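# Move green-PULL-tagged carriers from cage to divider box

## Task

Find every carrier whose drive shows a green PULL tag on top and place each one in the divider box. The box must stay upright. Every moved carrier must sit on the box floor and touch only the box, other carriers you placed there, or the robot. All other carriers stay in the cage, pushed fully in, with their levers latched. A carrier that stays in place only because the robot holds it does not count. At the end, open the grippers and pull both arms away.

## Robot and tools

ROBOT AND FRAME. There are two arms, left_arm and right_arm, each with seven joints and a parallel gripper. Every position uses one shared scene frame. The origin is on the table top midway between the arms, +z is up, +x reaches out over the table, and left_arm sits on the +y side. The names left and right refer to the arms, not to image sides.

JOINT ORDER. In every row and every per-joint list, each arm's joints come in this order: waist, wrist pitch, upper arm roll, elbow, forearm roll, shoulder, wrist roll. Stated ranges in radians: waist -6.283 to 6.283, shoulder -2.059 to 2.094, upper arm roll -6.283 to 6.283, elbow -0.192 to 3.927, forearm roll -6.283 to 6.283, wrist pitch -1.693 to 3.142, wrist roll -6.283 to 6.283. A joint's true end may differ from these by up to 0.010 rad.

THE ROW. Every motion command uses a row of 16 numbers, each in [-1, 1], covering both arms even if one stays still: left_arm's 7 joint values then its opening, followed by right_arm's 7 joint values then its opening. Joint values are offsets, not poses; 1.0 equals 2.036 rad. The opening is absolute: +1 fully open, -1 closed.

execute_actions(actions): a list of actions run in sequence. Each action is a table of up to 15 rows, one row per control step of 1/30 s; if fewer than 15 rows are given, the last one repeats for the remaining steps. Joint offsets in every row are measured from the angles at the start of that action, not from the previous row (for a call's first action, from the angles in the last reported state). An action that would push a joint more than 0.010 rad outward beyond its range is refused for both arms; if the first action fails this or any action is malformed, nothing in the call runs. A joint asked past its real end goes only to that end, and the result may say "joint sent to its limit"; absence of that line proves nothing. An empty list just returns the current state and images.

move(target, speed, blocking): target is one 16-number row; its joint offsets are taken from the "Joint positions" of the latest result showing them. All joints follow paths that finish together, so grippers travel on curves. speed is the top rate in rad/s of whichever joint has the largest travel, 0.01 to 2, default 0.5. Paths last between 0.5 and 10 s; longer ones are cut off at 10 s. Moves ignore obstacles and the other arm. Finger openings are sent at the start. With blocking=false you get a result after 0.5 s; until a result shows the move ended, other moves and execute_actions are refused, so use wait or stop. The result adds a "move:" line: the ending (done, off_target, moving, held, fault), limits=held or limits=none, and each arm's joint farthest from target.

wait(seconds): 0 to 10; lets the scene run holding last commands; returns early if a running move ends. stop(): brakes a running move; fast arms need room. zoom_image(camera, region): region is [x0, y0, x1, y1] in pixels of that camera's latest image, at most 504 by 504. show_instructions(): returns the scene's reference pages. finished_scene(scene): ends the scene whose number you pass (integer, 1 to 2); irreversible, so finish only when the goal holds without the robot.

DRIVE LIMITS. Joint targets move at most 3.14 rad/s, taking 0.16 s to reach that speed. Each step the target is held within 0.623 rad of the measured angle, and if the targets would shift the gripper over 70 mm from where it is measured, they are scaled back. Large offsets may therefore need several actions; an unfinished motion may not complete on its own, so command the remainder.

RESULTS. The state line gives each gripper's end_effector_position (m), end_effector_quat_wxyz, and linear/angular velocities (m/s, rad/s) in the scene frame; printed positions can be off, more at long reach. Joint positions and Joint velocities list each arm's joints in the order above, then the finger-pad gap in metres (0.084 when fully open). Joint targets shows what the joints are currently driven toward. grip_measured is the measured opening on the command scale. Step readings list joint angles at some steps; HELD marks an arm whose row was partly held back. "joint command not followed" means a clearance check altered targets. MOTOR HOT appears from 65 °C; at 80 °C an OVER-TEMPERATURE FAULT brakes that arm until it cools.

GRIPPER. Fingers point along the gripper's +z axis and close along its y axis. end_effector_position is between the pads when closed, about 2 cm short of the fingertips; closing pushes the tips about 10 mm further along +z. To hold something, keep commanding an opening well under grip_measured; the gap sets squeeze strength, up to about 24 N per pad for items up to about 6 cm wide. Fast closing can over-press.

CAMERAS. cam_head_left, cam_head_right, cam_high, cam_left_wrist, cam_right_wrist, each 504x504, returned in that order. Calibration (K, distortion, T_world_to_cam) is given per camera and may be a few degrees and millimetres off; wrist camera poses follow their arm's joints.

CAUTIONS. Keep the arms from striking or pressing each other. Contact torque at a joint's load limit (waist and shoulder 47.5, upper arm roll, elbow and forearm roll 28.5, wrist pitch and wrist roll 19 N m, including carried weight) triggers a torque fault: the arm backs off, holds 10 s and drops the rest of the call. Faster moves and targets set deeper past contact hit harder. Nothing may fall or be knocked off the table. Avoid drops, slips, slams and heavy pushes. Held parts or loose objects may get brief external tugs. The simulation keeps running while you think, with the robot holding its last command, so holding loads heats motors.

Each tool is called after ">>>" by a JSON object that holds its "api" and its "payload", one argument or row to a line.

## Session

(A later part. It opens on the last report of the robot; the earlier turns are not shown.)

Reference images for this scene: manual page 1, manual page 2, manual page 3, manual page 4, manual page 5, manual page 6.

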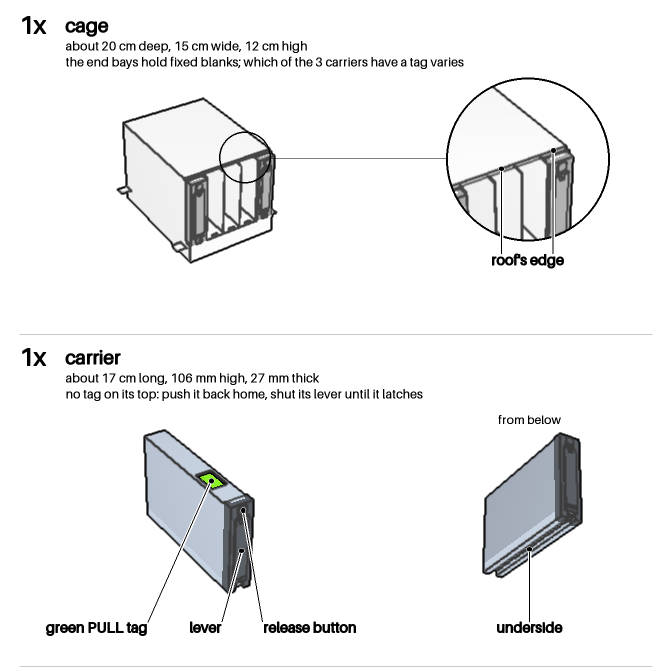

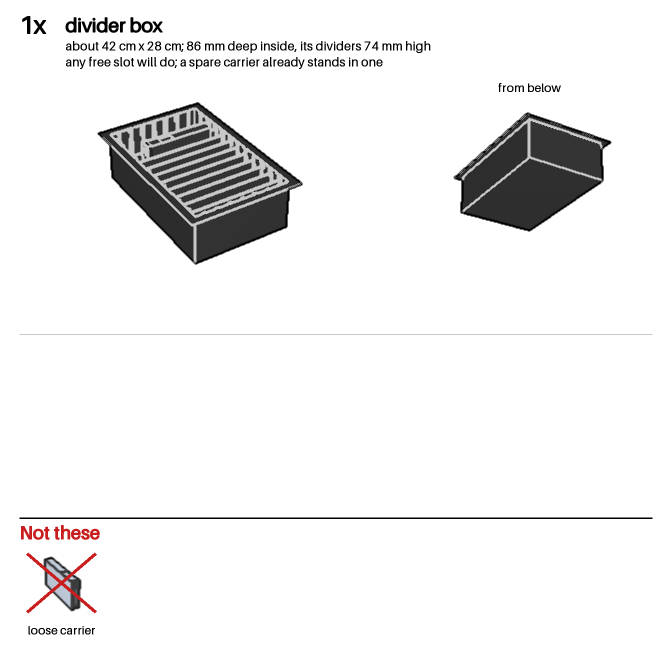

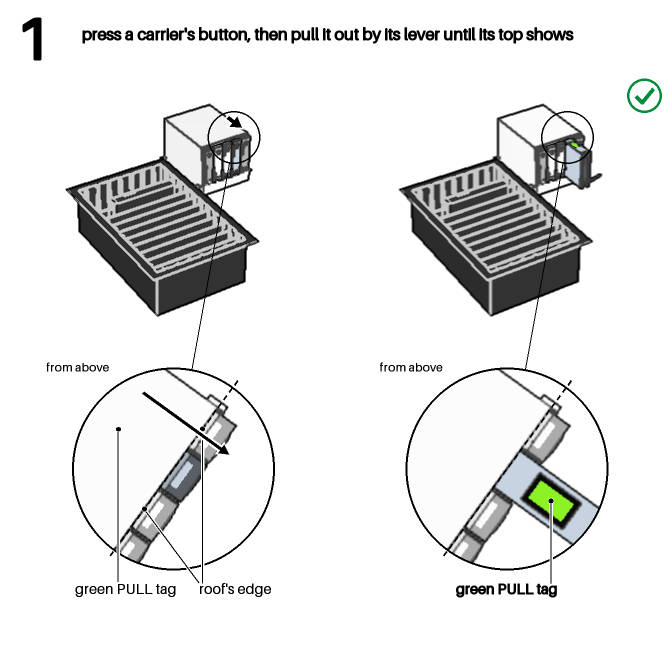

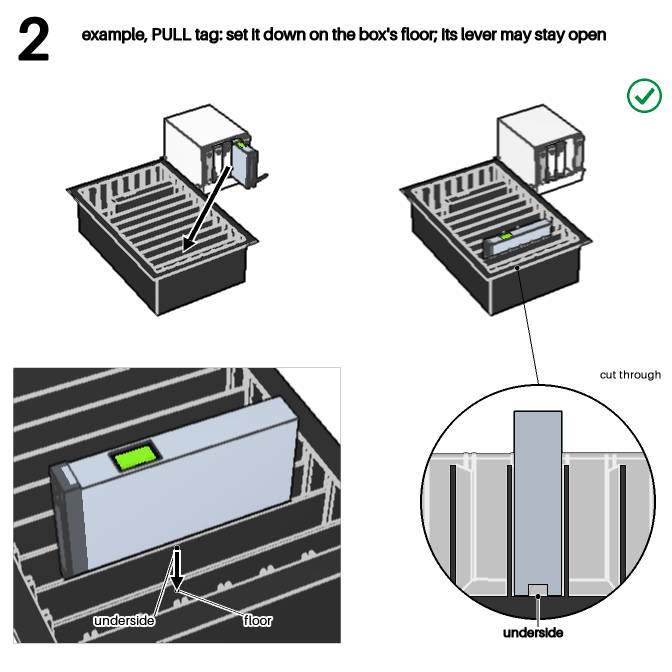

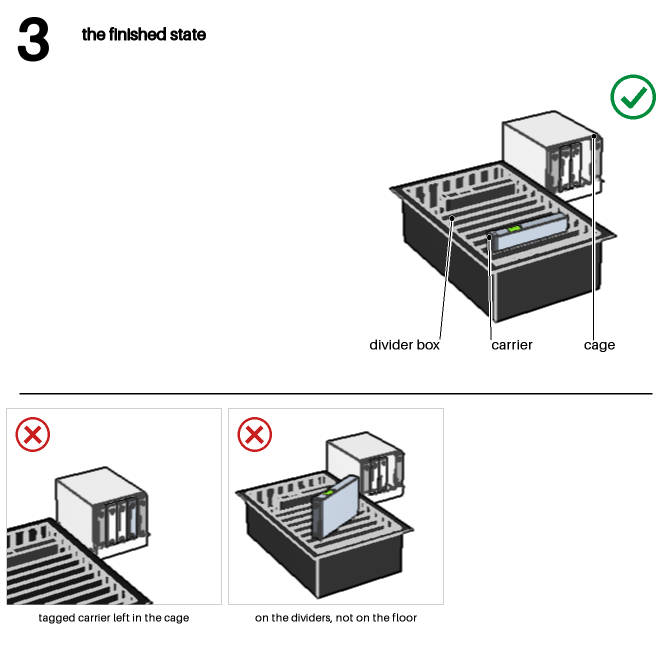

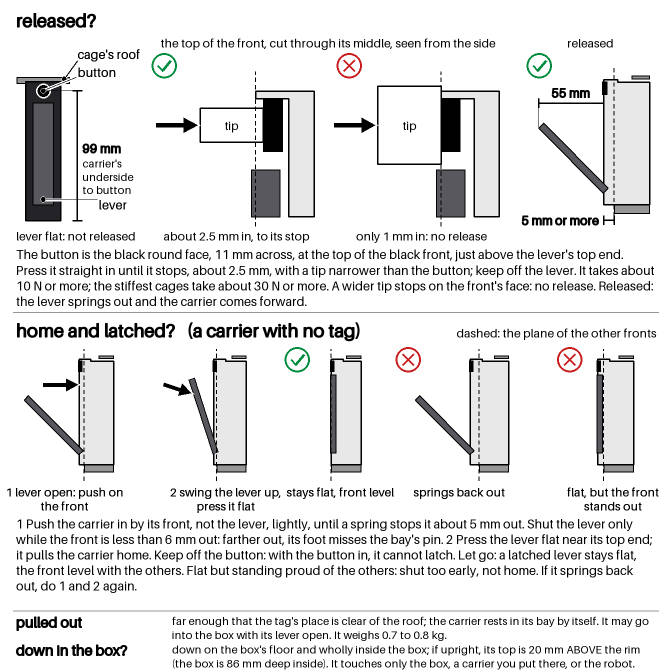

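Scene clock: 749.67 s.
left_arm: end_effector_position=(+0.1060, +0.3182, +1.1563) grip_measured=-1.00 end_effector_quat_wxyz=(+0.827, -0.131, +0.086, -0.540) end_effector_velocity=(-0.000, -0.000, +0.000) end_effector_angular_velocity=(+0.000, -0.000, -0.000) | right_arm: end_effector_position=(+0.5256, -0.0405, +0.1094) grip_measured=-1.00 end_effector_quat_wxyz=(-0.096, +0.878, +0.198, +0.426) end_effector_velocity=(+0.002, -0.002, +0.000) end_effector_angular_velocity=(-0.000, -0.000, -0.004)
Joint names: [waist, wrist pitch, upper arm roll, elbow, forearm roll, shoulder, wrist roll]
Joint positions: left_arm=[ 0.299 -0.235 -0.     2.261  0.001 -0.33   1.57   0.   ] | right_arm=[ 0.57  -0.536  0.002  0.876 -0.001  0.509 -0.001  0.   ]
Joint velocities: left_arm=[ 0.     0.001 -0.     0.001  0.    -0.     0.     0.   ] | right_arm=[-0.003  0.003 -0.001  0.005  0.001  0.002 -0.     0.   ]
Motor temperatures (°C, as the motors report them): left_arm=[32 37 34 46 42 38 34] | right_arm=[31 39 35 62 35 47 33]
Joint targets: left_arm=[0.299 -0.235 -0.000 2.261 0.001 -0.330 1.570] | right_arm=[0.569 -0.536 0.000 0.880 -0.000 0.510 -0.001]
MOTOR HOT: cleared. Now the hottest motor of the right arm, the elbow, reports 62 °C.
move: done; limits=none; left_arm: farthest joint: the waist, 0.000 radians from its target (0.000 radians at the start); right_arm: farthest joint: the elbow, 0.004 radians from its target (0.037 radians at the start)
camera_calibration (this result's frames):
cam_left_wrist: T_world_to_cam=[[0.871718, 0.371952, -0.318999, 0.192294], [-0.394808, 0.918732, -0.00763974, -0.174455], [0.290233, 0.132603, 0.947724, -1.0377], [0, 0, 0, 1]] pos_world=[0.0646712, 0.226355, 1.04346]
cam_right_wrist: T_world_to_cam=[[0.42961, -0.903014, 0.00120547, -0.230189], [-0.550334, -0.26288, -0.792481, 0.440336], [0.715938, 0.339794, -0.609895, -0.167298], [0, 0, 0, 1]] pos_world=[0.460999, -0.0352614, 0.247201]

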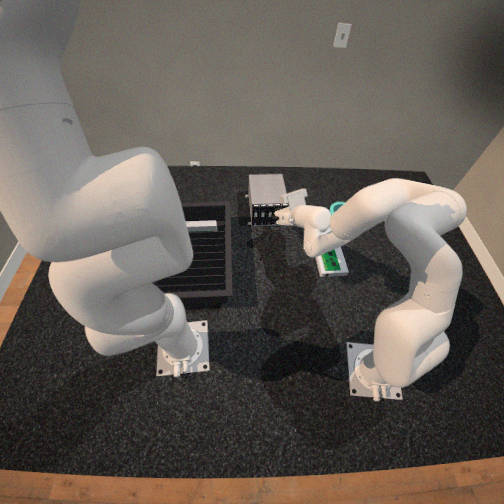

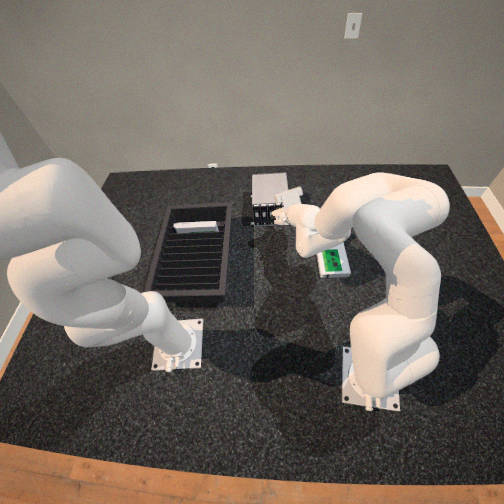

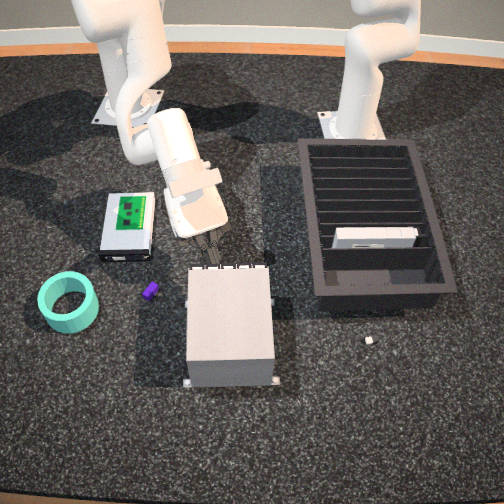

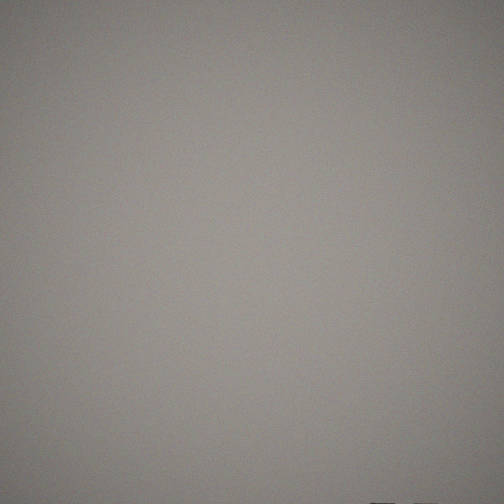

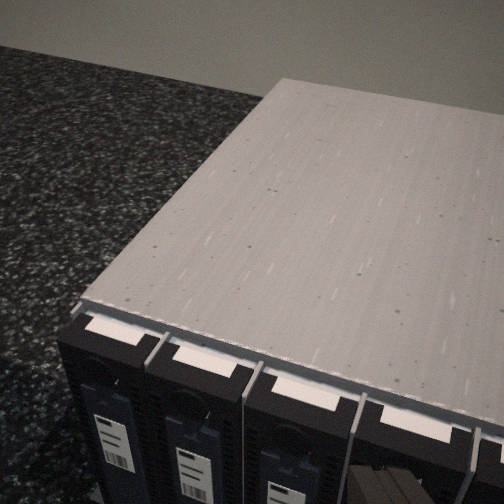

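>>> {"api": "execute_actions", "payload": {
  "actions": []
}}

Scene clock: 781.60 s.
left_arm: end_effector_position=(+0.1060, +0.3182, +1.1563) grip_measured=-1.00 end_effector_quat_wxyz=(+0.827, -0.131, +0.086, -0.540) end_effector_velocity=(+0.000, -0.000, -0.000) end_effector_angular_velocity=(+0.000, -0.000, -0.000) | right_arm: end_effector_position=(+0.5262, -0.0418, +0.1088) grip_measured=-1.00 end_effector_quat_wxyz=(-0.095, +0.878, +0.197, +0.425) end_effector_velocity=(+0.001, -0.001, +0.000) end_effector_angular_velocity=(+0.001, +0.000, -0.003)
Joint names: [waist, wrist pitch, upper arm roll, elbow, forearm roll, shoulder, wrist roll]
Joint positions: left_arm=[ 0.299 -0.235 -0.     2.261  0.001 -0.33   1.57   0.   ] | right_arm=[ 0.569 -0.536  0.001  0.877 -0.     0.51  -0.001  0.   ]
Joint velocities: left_arm=[ 0.    -0.    -0.001 -0.     0.     0.     0.     0.   ] | right_arm=[-0.001  0.001  0.     0.001  0.002 -0.     0.     0.   ]
Motor temperatures (°C, as the motors report them): left_arm=[32 37 34 46 42 38 34] | right_arm=[32 41 40 77 35 48 33]
Joint targets: left_arm=[0.299 -0.235 -0.000 2.261 0.001 -0.330 1.570] | right_arm=[0.569 -0.536 0.000 0.880 -0.000 0.510 -0.001]
MOTOR HOT: a motor of the right arm reached 65 °C. Now the hottest motor of the right arm, the elbow, reports 77 °C. The temperature limit of the motors' drives, at which the controller stops that arm, is 80 °C. To cool a motor, set the load down, stop pushing, or move to a pose that needs little force.
camera_calibration (this result's frames):
cam_left_wrist: T_world_to_cam=[[0.871718, 0.371952, -0.318999, 0.192293], [-0.394808, 0.918732, -0.00763977, -0.174455], [0.290233, 0.132603, 0.947724, -1.0377], [0, 0, 0, 1]] pos_world=[0.0646712, 0.226355, 1.04346]
cam_right_wrist: T_world_to_cam=[[0.427335, -0.904092, 0.00157095, -0.23054], [-0.551537, -0.262069, -0.791913, 0.440475], [0.716374, 0.337546, -0.610631, -0.167869], [0, 0, 0, 1]] pos_world=[0.461713, -0.0363305, 0.246674]

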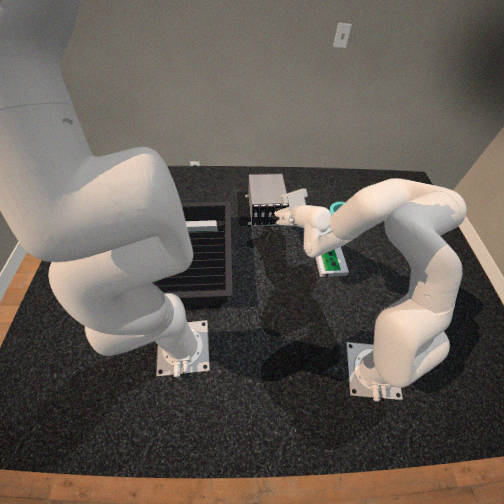

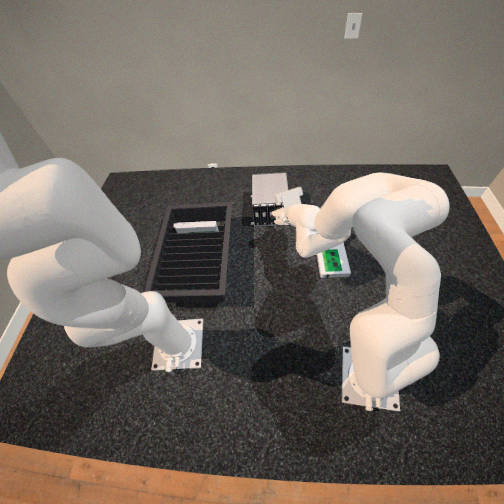

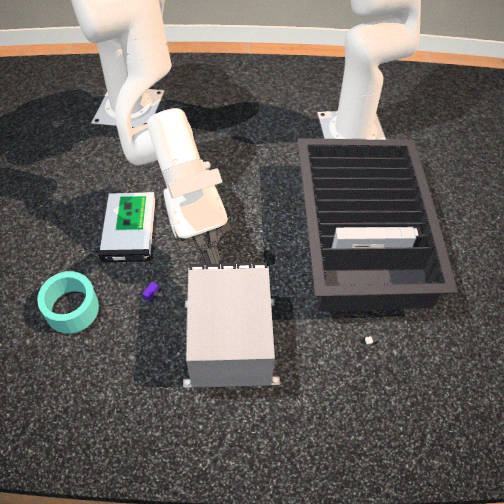

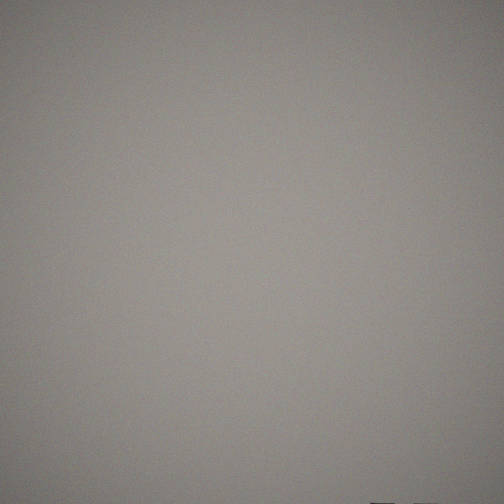

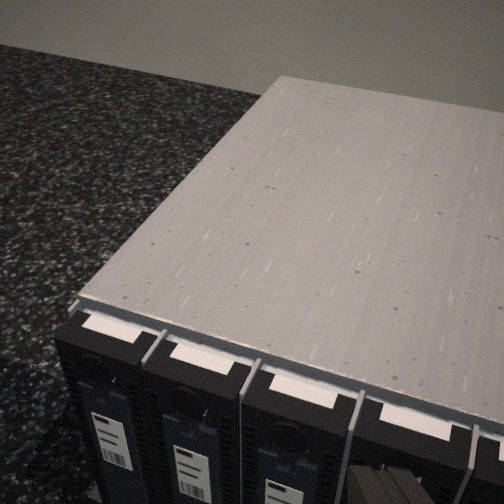

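>>> {"api": "execute_actions", "payload": {
  "actions": [
    [[0,0,0,0,0,0,0,-1,0.0087,-0.026,0,-0.0524,0,-0.0264,0,-1]],
    [[0,0,0,0,0,0,0,-1,0,0,0,0,0,-0.1,0,-1],[0,0,0,0,0,0,0,-1,0,0,0,0,0,-0.2,0,-1],[0,0,0,0,0,0,0,-1,0,0,0,0,0,-0.3,0,-1]]
  ]
}}

>>> {"api": "move", "payload": {
  "target": [0,0,0,0,0,0,0,-1,0,0.15,0,0.9,0,-0.05,0,-1],
  "speed": 1.0
}}

Scene clock: 787.57 s.
left_arm: end_effector_position=(+0.1060, +0.3182, +1.1563) grip_measured=-1.00 end_effector_quat_wxyz=(+0.827, -0.131, +0.086, -0.540) end_effector_velocity=(+0.000, -0.001, +0.000) end_effector_angular_velocity=(+0.001, -0.000, -0.002) | right_arm: end_effector_position=(+0.5160, -0.0370, +0.2896) grip_measured=-1.00 end_effector_quat_wxyz=(-0.127, +0.805, +0.186, +0.549) end_effector_velocity=(-0.012, -0.013, +0.426) end_effector_angular_velocity=(+0.302, -0.615, -0.012)
Joint names: [waist, wrist pitch, upper arm roll, elbow, forearm roll, shoulder, wrist roll]
Joint positions: left_arm=[ 0.299 -0.235 -0.     2.261  0.001 -0.33   1.57   0.   ] | right_arm=[ 0.585 -0.589 -0.001  0.774  0.     0.165 -0.001  0.   ]
Joint velocities: left_arm=[-0.001 -0.    -0.001  0.    -0.     0.     0.     0.   ] | right_arm=[-0.004 -0.    -0.006 -0.002  0.003 -0.687  0.     0.   ]
Motor temperatures (°C, as the motors report them): left_arm=[32 37 34 46 42 38 34] | right_arm=[32 41 40 77 35 48 33]
Joint targets: left_arm=[0.299 -0.235 -0.000 2.261 0.001 -0.330 1.570] | right_arm=[0.584 -0.589 -0.002 0.774 0.001 0.068 -0.001]
MOTOR HOT: still on. Now the hottest motor of the right arm, the elbow, reports 77 °C; a drive's own limit is 80 °C.
Step readings (joint positions; steps 1 to 15: 1st action; 16 to 30: 2nd action):
0: left_arm=[0.299 -0.235 -0.000 2.261 0.001 -0.330 1.570] | right_arm=[0.569 -0.536 0.001 0.876 -0.000 0.510 -0.001]
1: left_arm=[0.299 -0.235 -0.000 2.261 0.001 -0.330 1.570] | right_arm=[0.569 -0.536 0.001 0.876 -0.000 0.510 -0.001]
2: left_arm=[0.299 -0.235 -0.000 2.261 0.001 -0.330 1.570] | right_arm=[0.569 -0.537 0.000 0.874 -0.000 0.509 -0.001]
4: left_arm=[0.299 -0.235 -0.000 2.261 0.001 -0.330 1.570] | right_arm=[0.572 -0.553 -0.004 0.849 0.001 0.495 -0.001]
8: left_arm=[0.299 -0.235 -0.000 2.261 0.001 -0.330 1.570] | right_arm=[0.577 -0.583 -0.010 0.794 0.003 0.463 -0.001]
15: left_arm=[0.299 -0.235 -0.000 2.261 0.001 -0.330 1.570] | right_arm=[0.583 -0.589 -0.004 0.774 0.001 0.456 -0.001]
16: left_arm=[0.299 -0.235 -0.000 2.261 0.001 -0.330 1.570] | right_arm=[0.584 -0.590 -0.004 0.773 0.001 0.456 -0.001]
17: left_arm=[0.299 -0.235 -0.000 2.261 0.001 -0.330 1.570] | right_arm=[0.584 -0.589 -0.004 0.772 0.001 0.453 -0.001]
19: left_arm=[0.299 -0.235 -0.000 2.261 0.001 -0.330 1.570] | right_arm=[0.585 -0.586 -0.001 0.767 0.000 0.425 -0.001]
23: left_arm=[0.299 -0.235 -0.000 2.261 0.001 -0.330 1.570] | right_arm=[0.585 -0.588 -0.000 0.774 -0.000 0.326 -0.001]
30: Joint positions above
camera_calibration (this result's frames):
cam_left_wrist: T_world_to_cam=[[0.871718, 0.371952, -0.318999, 0.192294], [-0.394808, 0.918732, -0.00763978, -0.174455], [0.290233, 0.132603, 0.947724, -1.0377], [0, 0, 0, 1]] pos_world=[0.0646713, 0.226355, 1.04346]
cam_right_wrist: T_world_to_cam=[[0.439147, -0.898413, 0.00208667, -0.228164], [-0.317264, -0.157252, -0.935209, 0.503746], [0.840532, 0.410032, -0.354091, -0.187458], [0, 0, 0, 1]] pos_world=[0.417582, -0.0489067, 0.405206]

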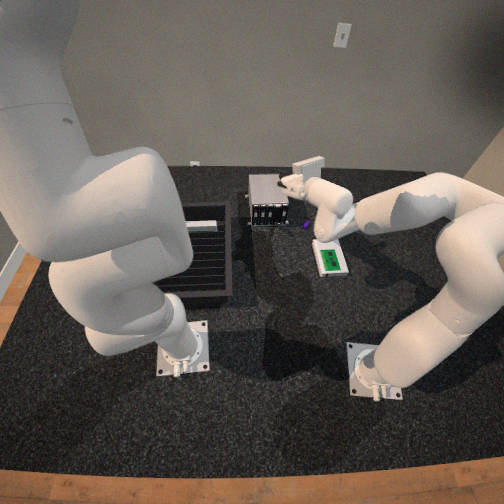

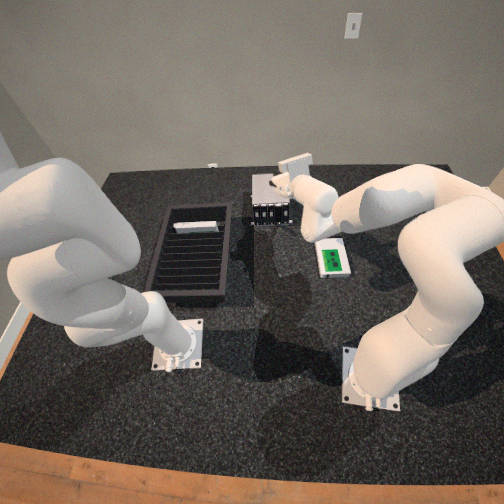

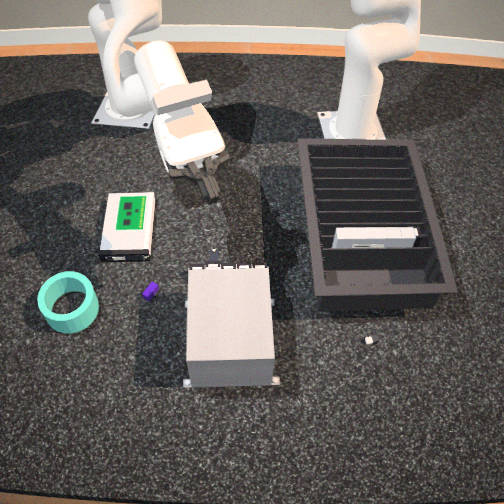

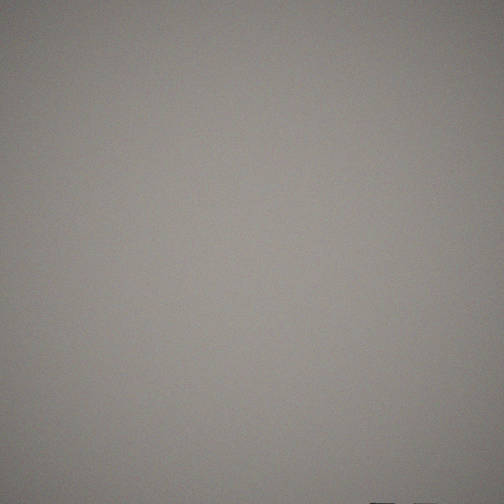

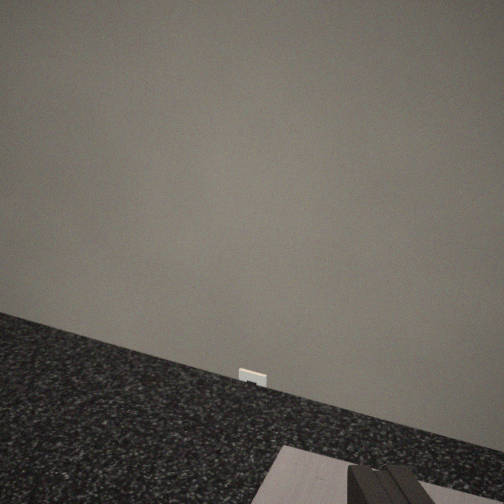

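Scene clock: 790.87 s.
left_arm: end_effector_position=(+0.1060, +0.3182, +1.1563) grip_measured=-1.00 end_effector_quat_wxyz=(+0.827, -0.131, +0.086, -0.540) end_effector_velocity=(-0.000, -0.001, +0.000) end_effector_angular_velocity=(+0.002, -0.001, -0.001) | right_arm: end_effector_position=(+0.1431, -0.2189, +1.1452) grip_measured=-1.00 end_effector_quat_wxyz=(-0.222, +0.154, +0.035, +0.962) end_effector_velocity=(+0.002, +0.001, -0.000) end_effector_angular_velocity=(-0.001, +0.003, -0.001)
Joint names: [waist, wrist pitch, upper arm roll, elbow, forearm roll, shoulder, wrist roll]
Joint positions: left_arm=[ 0.299 -0.235 -0.     2.261  0.001 -0.33   1.57   0.   ] | right_arm=[ 0.585 -0.283 -0.001  2.606  0.     0.064 -0.001  0.   ]
Joint velocities: left_arm=[ 0.    -0.002 -0.002  0.     0.    -0.     0.     0.   ] | right_arm=[-0.001  0.001  0.    -0.001  0.     0.002  0.     0.   ]
Motor temperatures (°C, as the motors report them): left_arm=[32 37 34 46 42 38 34] | right_arm=[31 41 39 75 35 47 33]
Joint targets: left_arm=[0.299 -0.235 -0.000 2.261 0.001 -0.330 1.570] | right_arm=[0.585 -0.283 -0.001 2.606 0.000 0.063 -0.001]
MOTOR HOT: still on. Now the hottest motor of the right arm, the elbow, reports 75 °C; a drive's own limit is 80 °C.
move: done; limits=none; left_arm: farthest joint: the waist, 0.000 radians from its target (0.000 radians at the start); right_arm: farthest joint: the waist, 0.000 radians from its target (0.000 radians at the start)
camera_calibration (this result's frames):
cam_left_wrist: T_world_to_cam=[[0.871718, 0.371952, -0.318999, 0.192294], [-0.394808, 0.918732, -0.00763981, -0.174455], [0.290233, 0.132603, 0.947724, -1.0377], [0, 0, 0, 1]] pos_world=[0.0646713, 0.226355, 1.04346]
cam_right_wrist: T_world_to_cam=[[0.43685, -0.899534, 0.000727513, -0.227946], [0.858184, 0.416526, -0.300045, 0.386916], [0.269597, 0.131699, 0.953925, -0.973651], [0, 0, 0, 1]] pos_world=[0.0300264, -0.237977, 1.04505]

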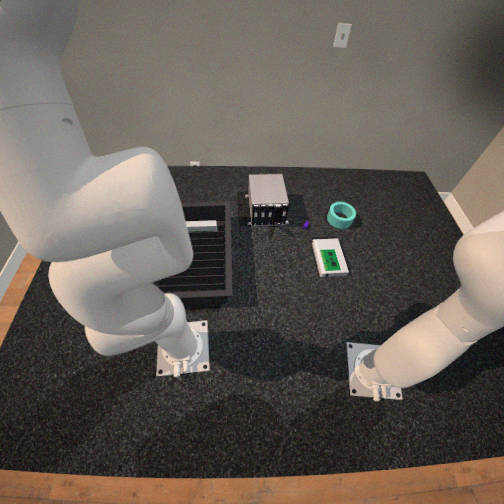

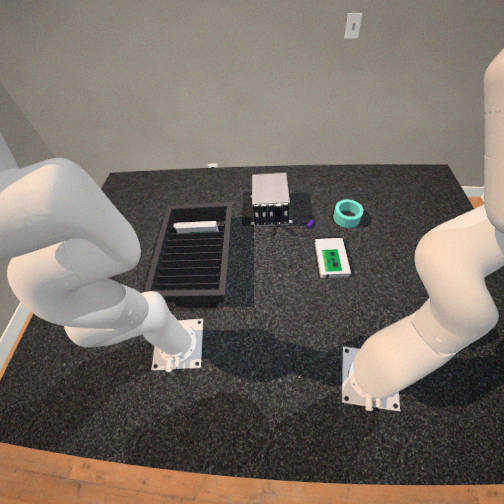

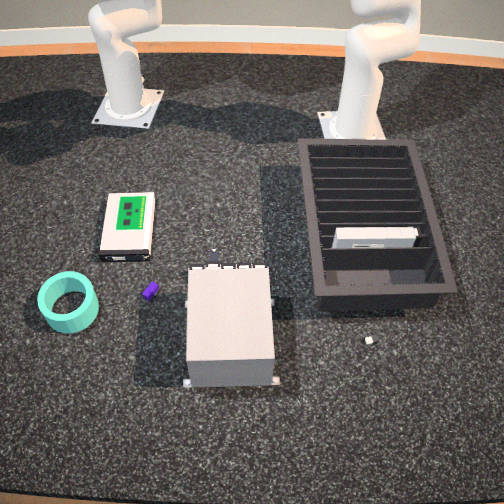

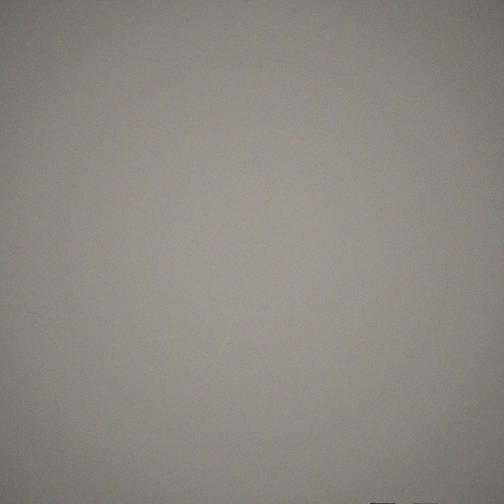

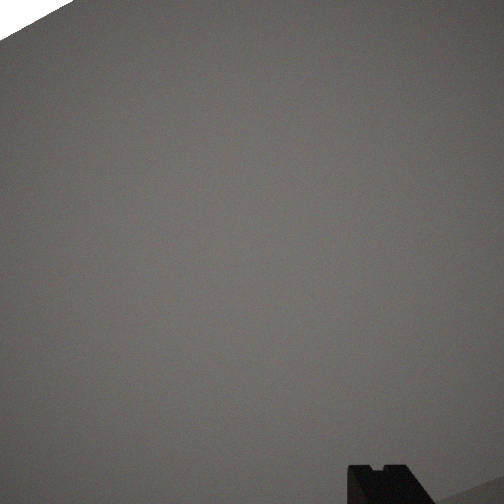

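>>> {"api": "zoom_image", "payload": {
  "camera": "cam_head_right",
  "region": [230,160,320,240]
}}

>>> {"api": "zoom_image", "payload": {
  "camera": "cam_high",
  "region": [170,230,290,290]
}}

Region (230, 160, 320, 240) of cam_head_right's 504x504 image, scaled by 5.600, with more detail than that image has.

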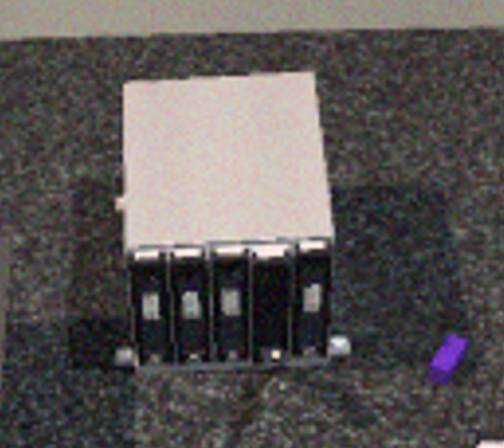

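Region (170, 230, 290, 290) of cam_high's 504x504 image, scaled by 4.200, with more detail than that image has.

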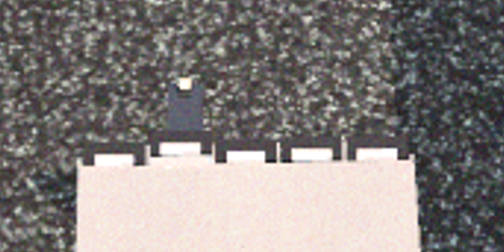

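>>> {"api": "wait", "payload": {
  "seconds": 10
}}

Scene clock: 834.67 s.
left_arm: end_effector_position=(+0.1060, +0.3182, +1.1563) grip_measured=-1.00 end_effector_quat_wxyz=(+0.827, -0.131, +0.086, -0.540) end_effector_velocity=(-0.000, -0.000, +0.000) end_effector_angular_velocity=(+0.000, -0.000, -0.001) | right_arm: end_effector_position=(+0.1428, -0.2190, +1.1453) grip_measured=-1.00 end_effector_quat_wxyz=(-0.222, +0.153, +0.035, +0.962) end_effector_velocity=(+0.000, -0.000, -0.000) end_effector_angular_velocity=(-0.000, -0.001, -0.002)
Joint names: [waist, wrist pitch, upper arm roll, elbow, forearm roll, shoulder, wrist roll]
Joint positions: left_arm=[ 0.299 -0.235 -0.     2.261  0.001 -0.33   1.57   0.   ] | right_arm=[ 0.585 -0.283 -0.001  2.606  0.     0.063 -0.001  0.   ]
Joint velocities: left_arm=[ 0.001  0.    -0.001  0.001 -0.    -0.    -0.001  0.   ] | right_arm=[-0.001 -0.001 -0.    -0.001 -0.    -0.    -0.001  0.   ]
Motor temperatures (°C, as the motors report them): left_arm=[32 37 34 46 42 38 34] | right_arm=[31 39 35 59 35 45 33]
Joint targets: left_arm=[0.299 -0.235 -0.000 2.261 0.001 -0.330 1.570] | right_arm=[0.585 -0.283 -0.001 2.606 0.000 0.063 -0.001]
MOTOR HOT: cleared. Now the hottest motor of the right arm, the elbow, reports 59 °C.
wait: 10.00 s; at rest from the start
camera_calibration (this result's frames):
cam_left_wrist: T_world_to_cam=[[0.871718, 0.371952, -0.318999, 0.192294], [-0.394808, 0.918732, -0.00763983, -0.174455], [0.290233, 0.132603, 0.947724, -1.0377], [0, 0, 0, 1]] pos_world=[0.0646713, 0.226355, 1.04346]
cam_right_wrist: T_world_to_cam=[[0.436853, -0.899533, 0.000725411, -0.227945], [0.858328, 0.416601, -0.299528, 0.386701], [0.269133, 0.131472, 0.954087, -0.97379], [0, 0, 0, 1]] pos_world=[0.029741, -0.238117, 1.04507]

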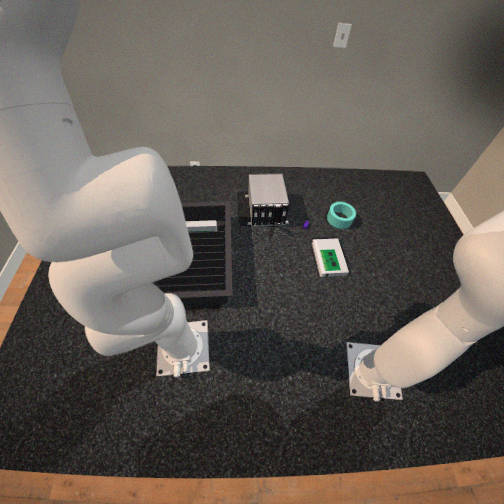

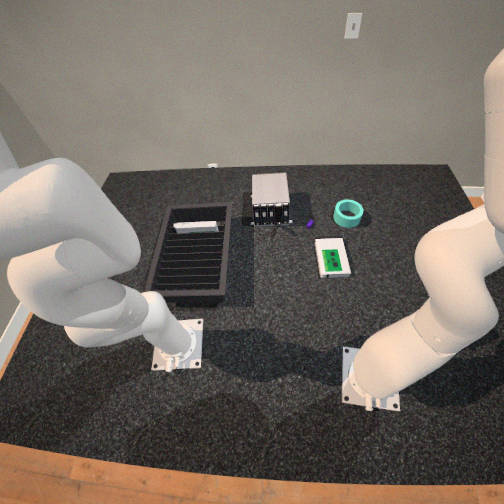

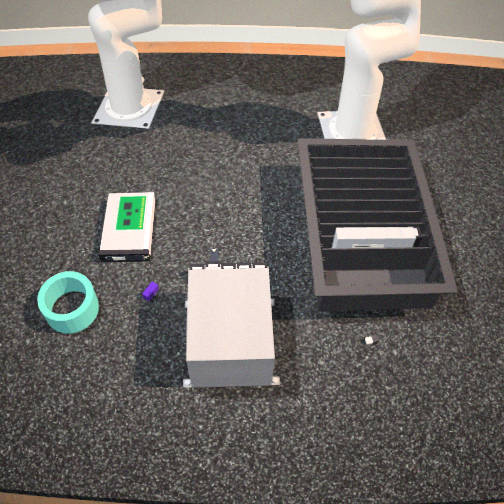

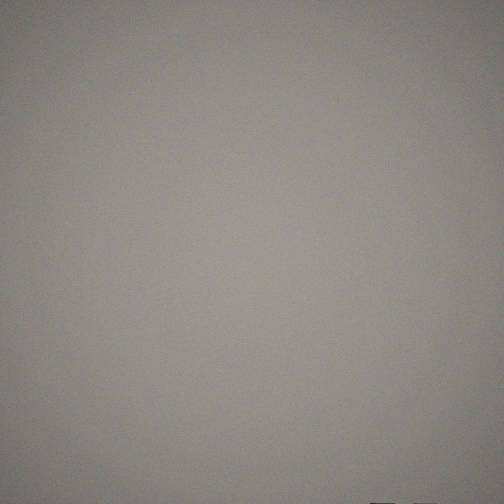

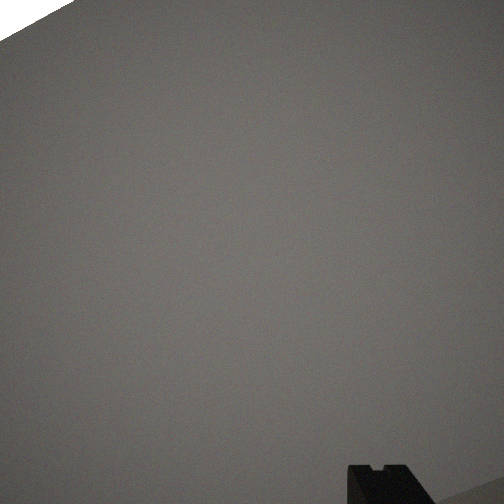

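>>> {"api": "move", "payload": {
  "target": [0,0,0,0,0,0,0,-1,0.0192,-0.1311,0,-0.861,0,0.0673,0,-1],
  "speed": 1.2
}}

Scene clock: 849.90 s.
left_arm: end_effector_position=(+0.1060, +0.3182, +1.1563) grip_measured=-1.00 end_effector_quat_wxyz=(+0.827, -0.131, +0.086, -0.540) end_effector_velocity=(-0.001, -0.000, +0.000) end_effector_angular_velocity=(+0.000, -0.001, +0.000) | right_arm: end_effector_position=(+0.5228, -0.0058, +0.2995) grip_measured=-1.00 end_effector_quat_wxyz=(-0.138, +0.799, +0.201, +0.549) end_effector_velocity=(-0.001, -0.001, -0.003) end_effector_angular_velocity=(-0.002, +0.004, -0.001)
Joint names: [waist, wrist pitch, upper arm roll, elbow, forearm roll, shoulder, wrist roll]
Joint positions: left_arm=[ 0.299 -0.235 -0.     2.261  0.001 -0.33   1.57   0.   ] | right_arm=[ 0.624 -0.55  -0.001  0.854  0.     0.2   -0.001  0.   ]
Joint velocities: left_arm=[ 0.001 -0.001 -0.     0.001 -0.    -0.    -0.     0.   ] | right_arm=[-0.     0.    -0.    -0.003  0.     0.001  0.     0.   ]
Motor temperatures (°C, as the motors report them): left_arm=[32 37 34 46 42 38 34] | right_arm=[31 38 35 59 35 45 33]
Joint targets: left_arm=[0.299 -0.235 -0.000 2.261 0.001 -0.330 1.570] | right_arm=[0.624 -0.550 -0.001 0.853 0.000 0.200 -0.001]
move: done; limits=none; left_arm: farthest joint: the waist, 0.000 radians from its target (0.000 radians at the start); right_arm: farthest joint: the waist, 0.000 radians from its target (0.039 radians at the start)
camera_calibration (this result's frames):
cam_left_wrist: T_world_to_cam=[[0.871718, 0.371952, -0.318999, 0.192294], [-0.394808, 0.918732, -0.00763983, -0.174455], [0.290233, 0.132603, 0.947724, -1.0377], [0, 0, 0, 1]] pos_world=[0.0646713, 0.226355, 1.04346]
cam_right_wrist: T_world_to_cam=[[0.473903, -0.880575, 0.00212328, -0.22121], [-0.305626, -0.166741, -0.937438, 0.51452], [0.825838, 0.443606, -0.348146, -0.196333], [0, 0, 0, 1]] pos_world=[0.424222, -0.0219057, 0.414448]

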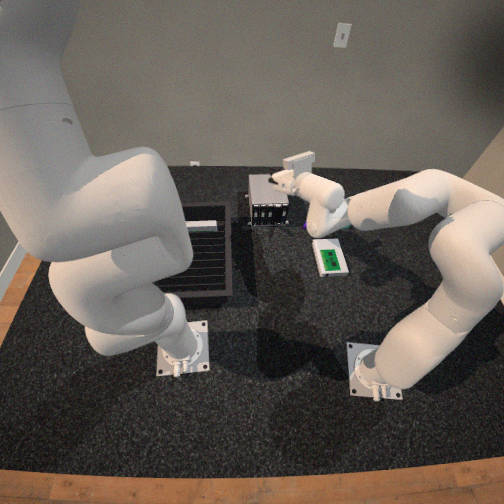

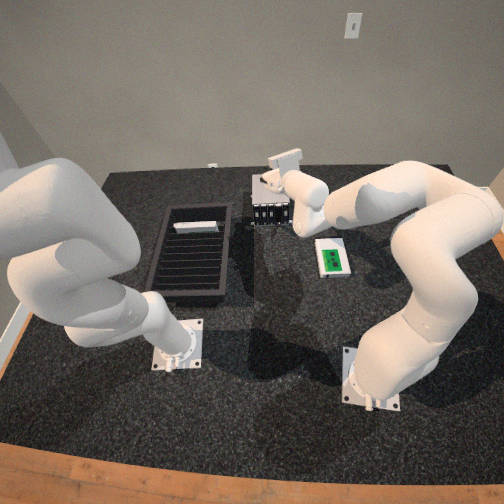

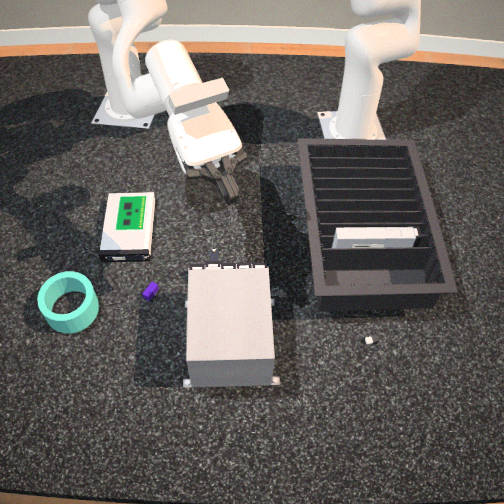

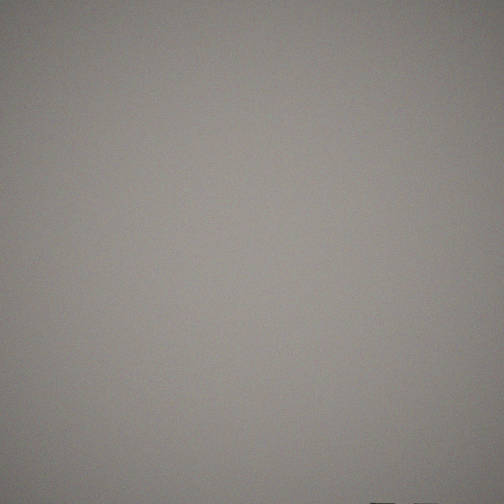

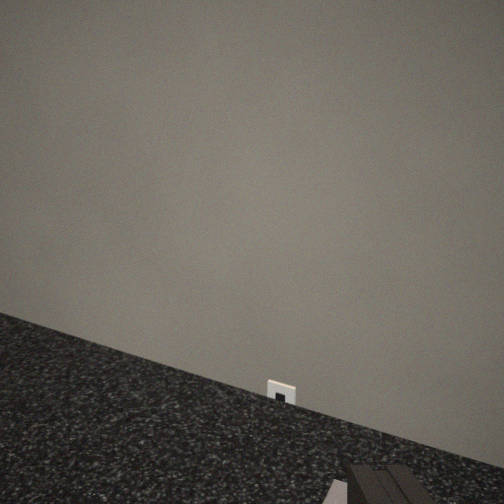

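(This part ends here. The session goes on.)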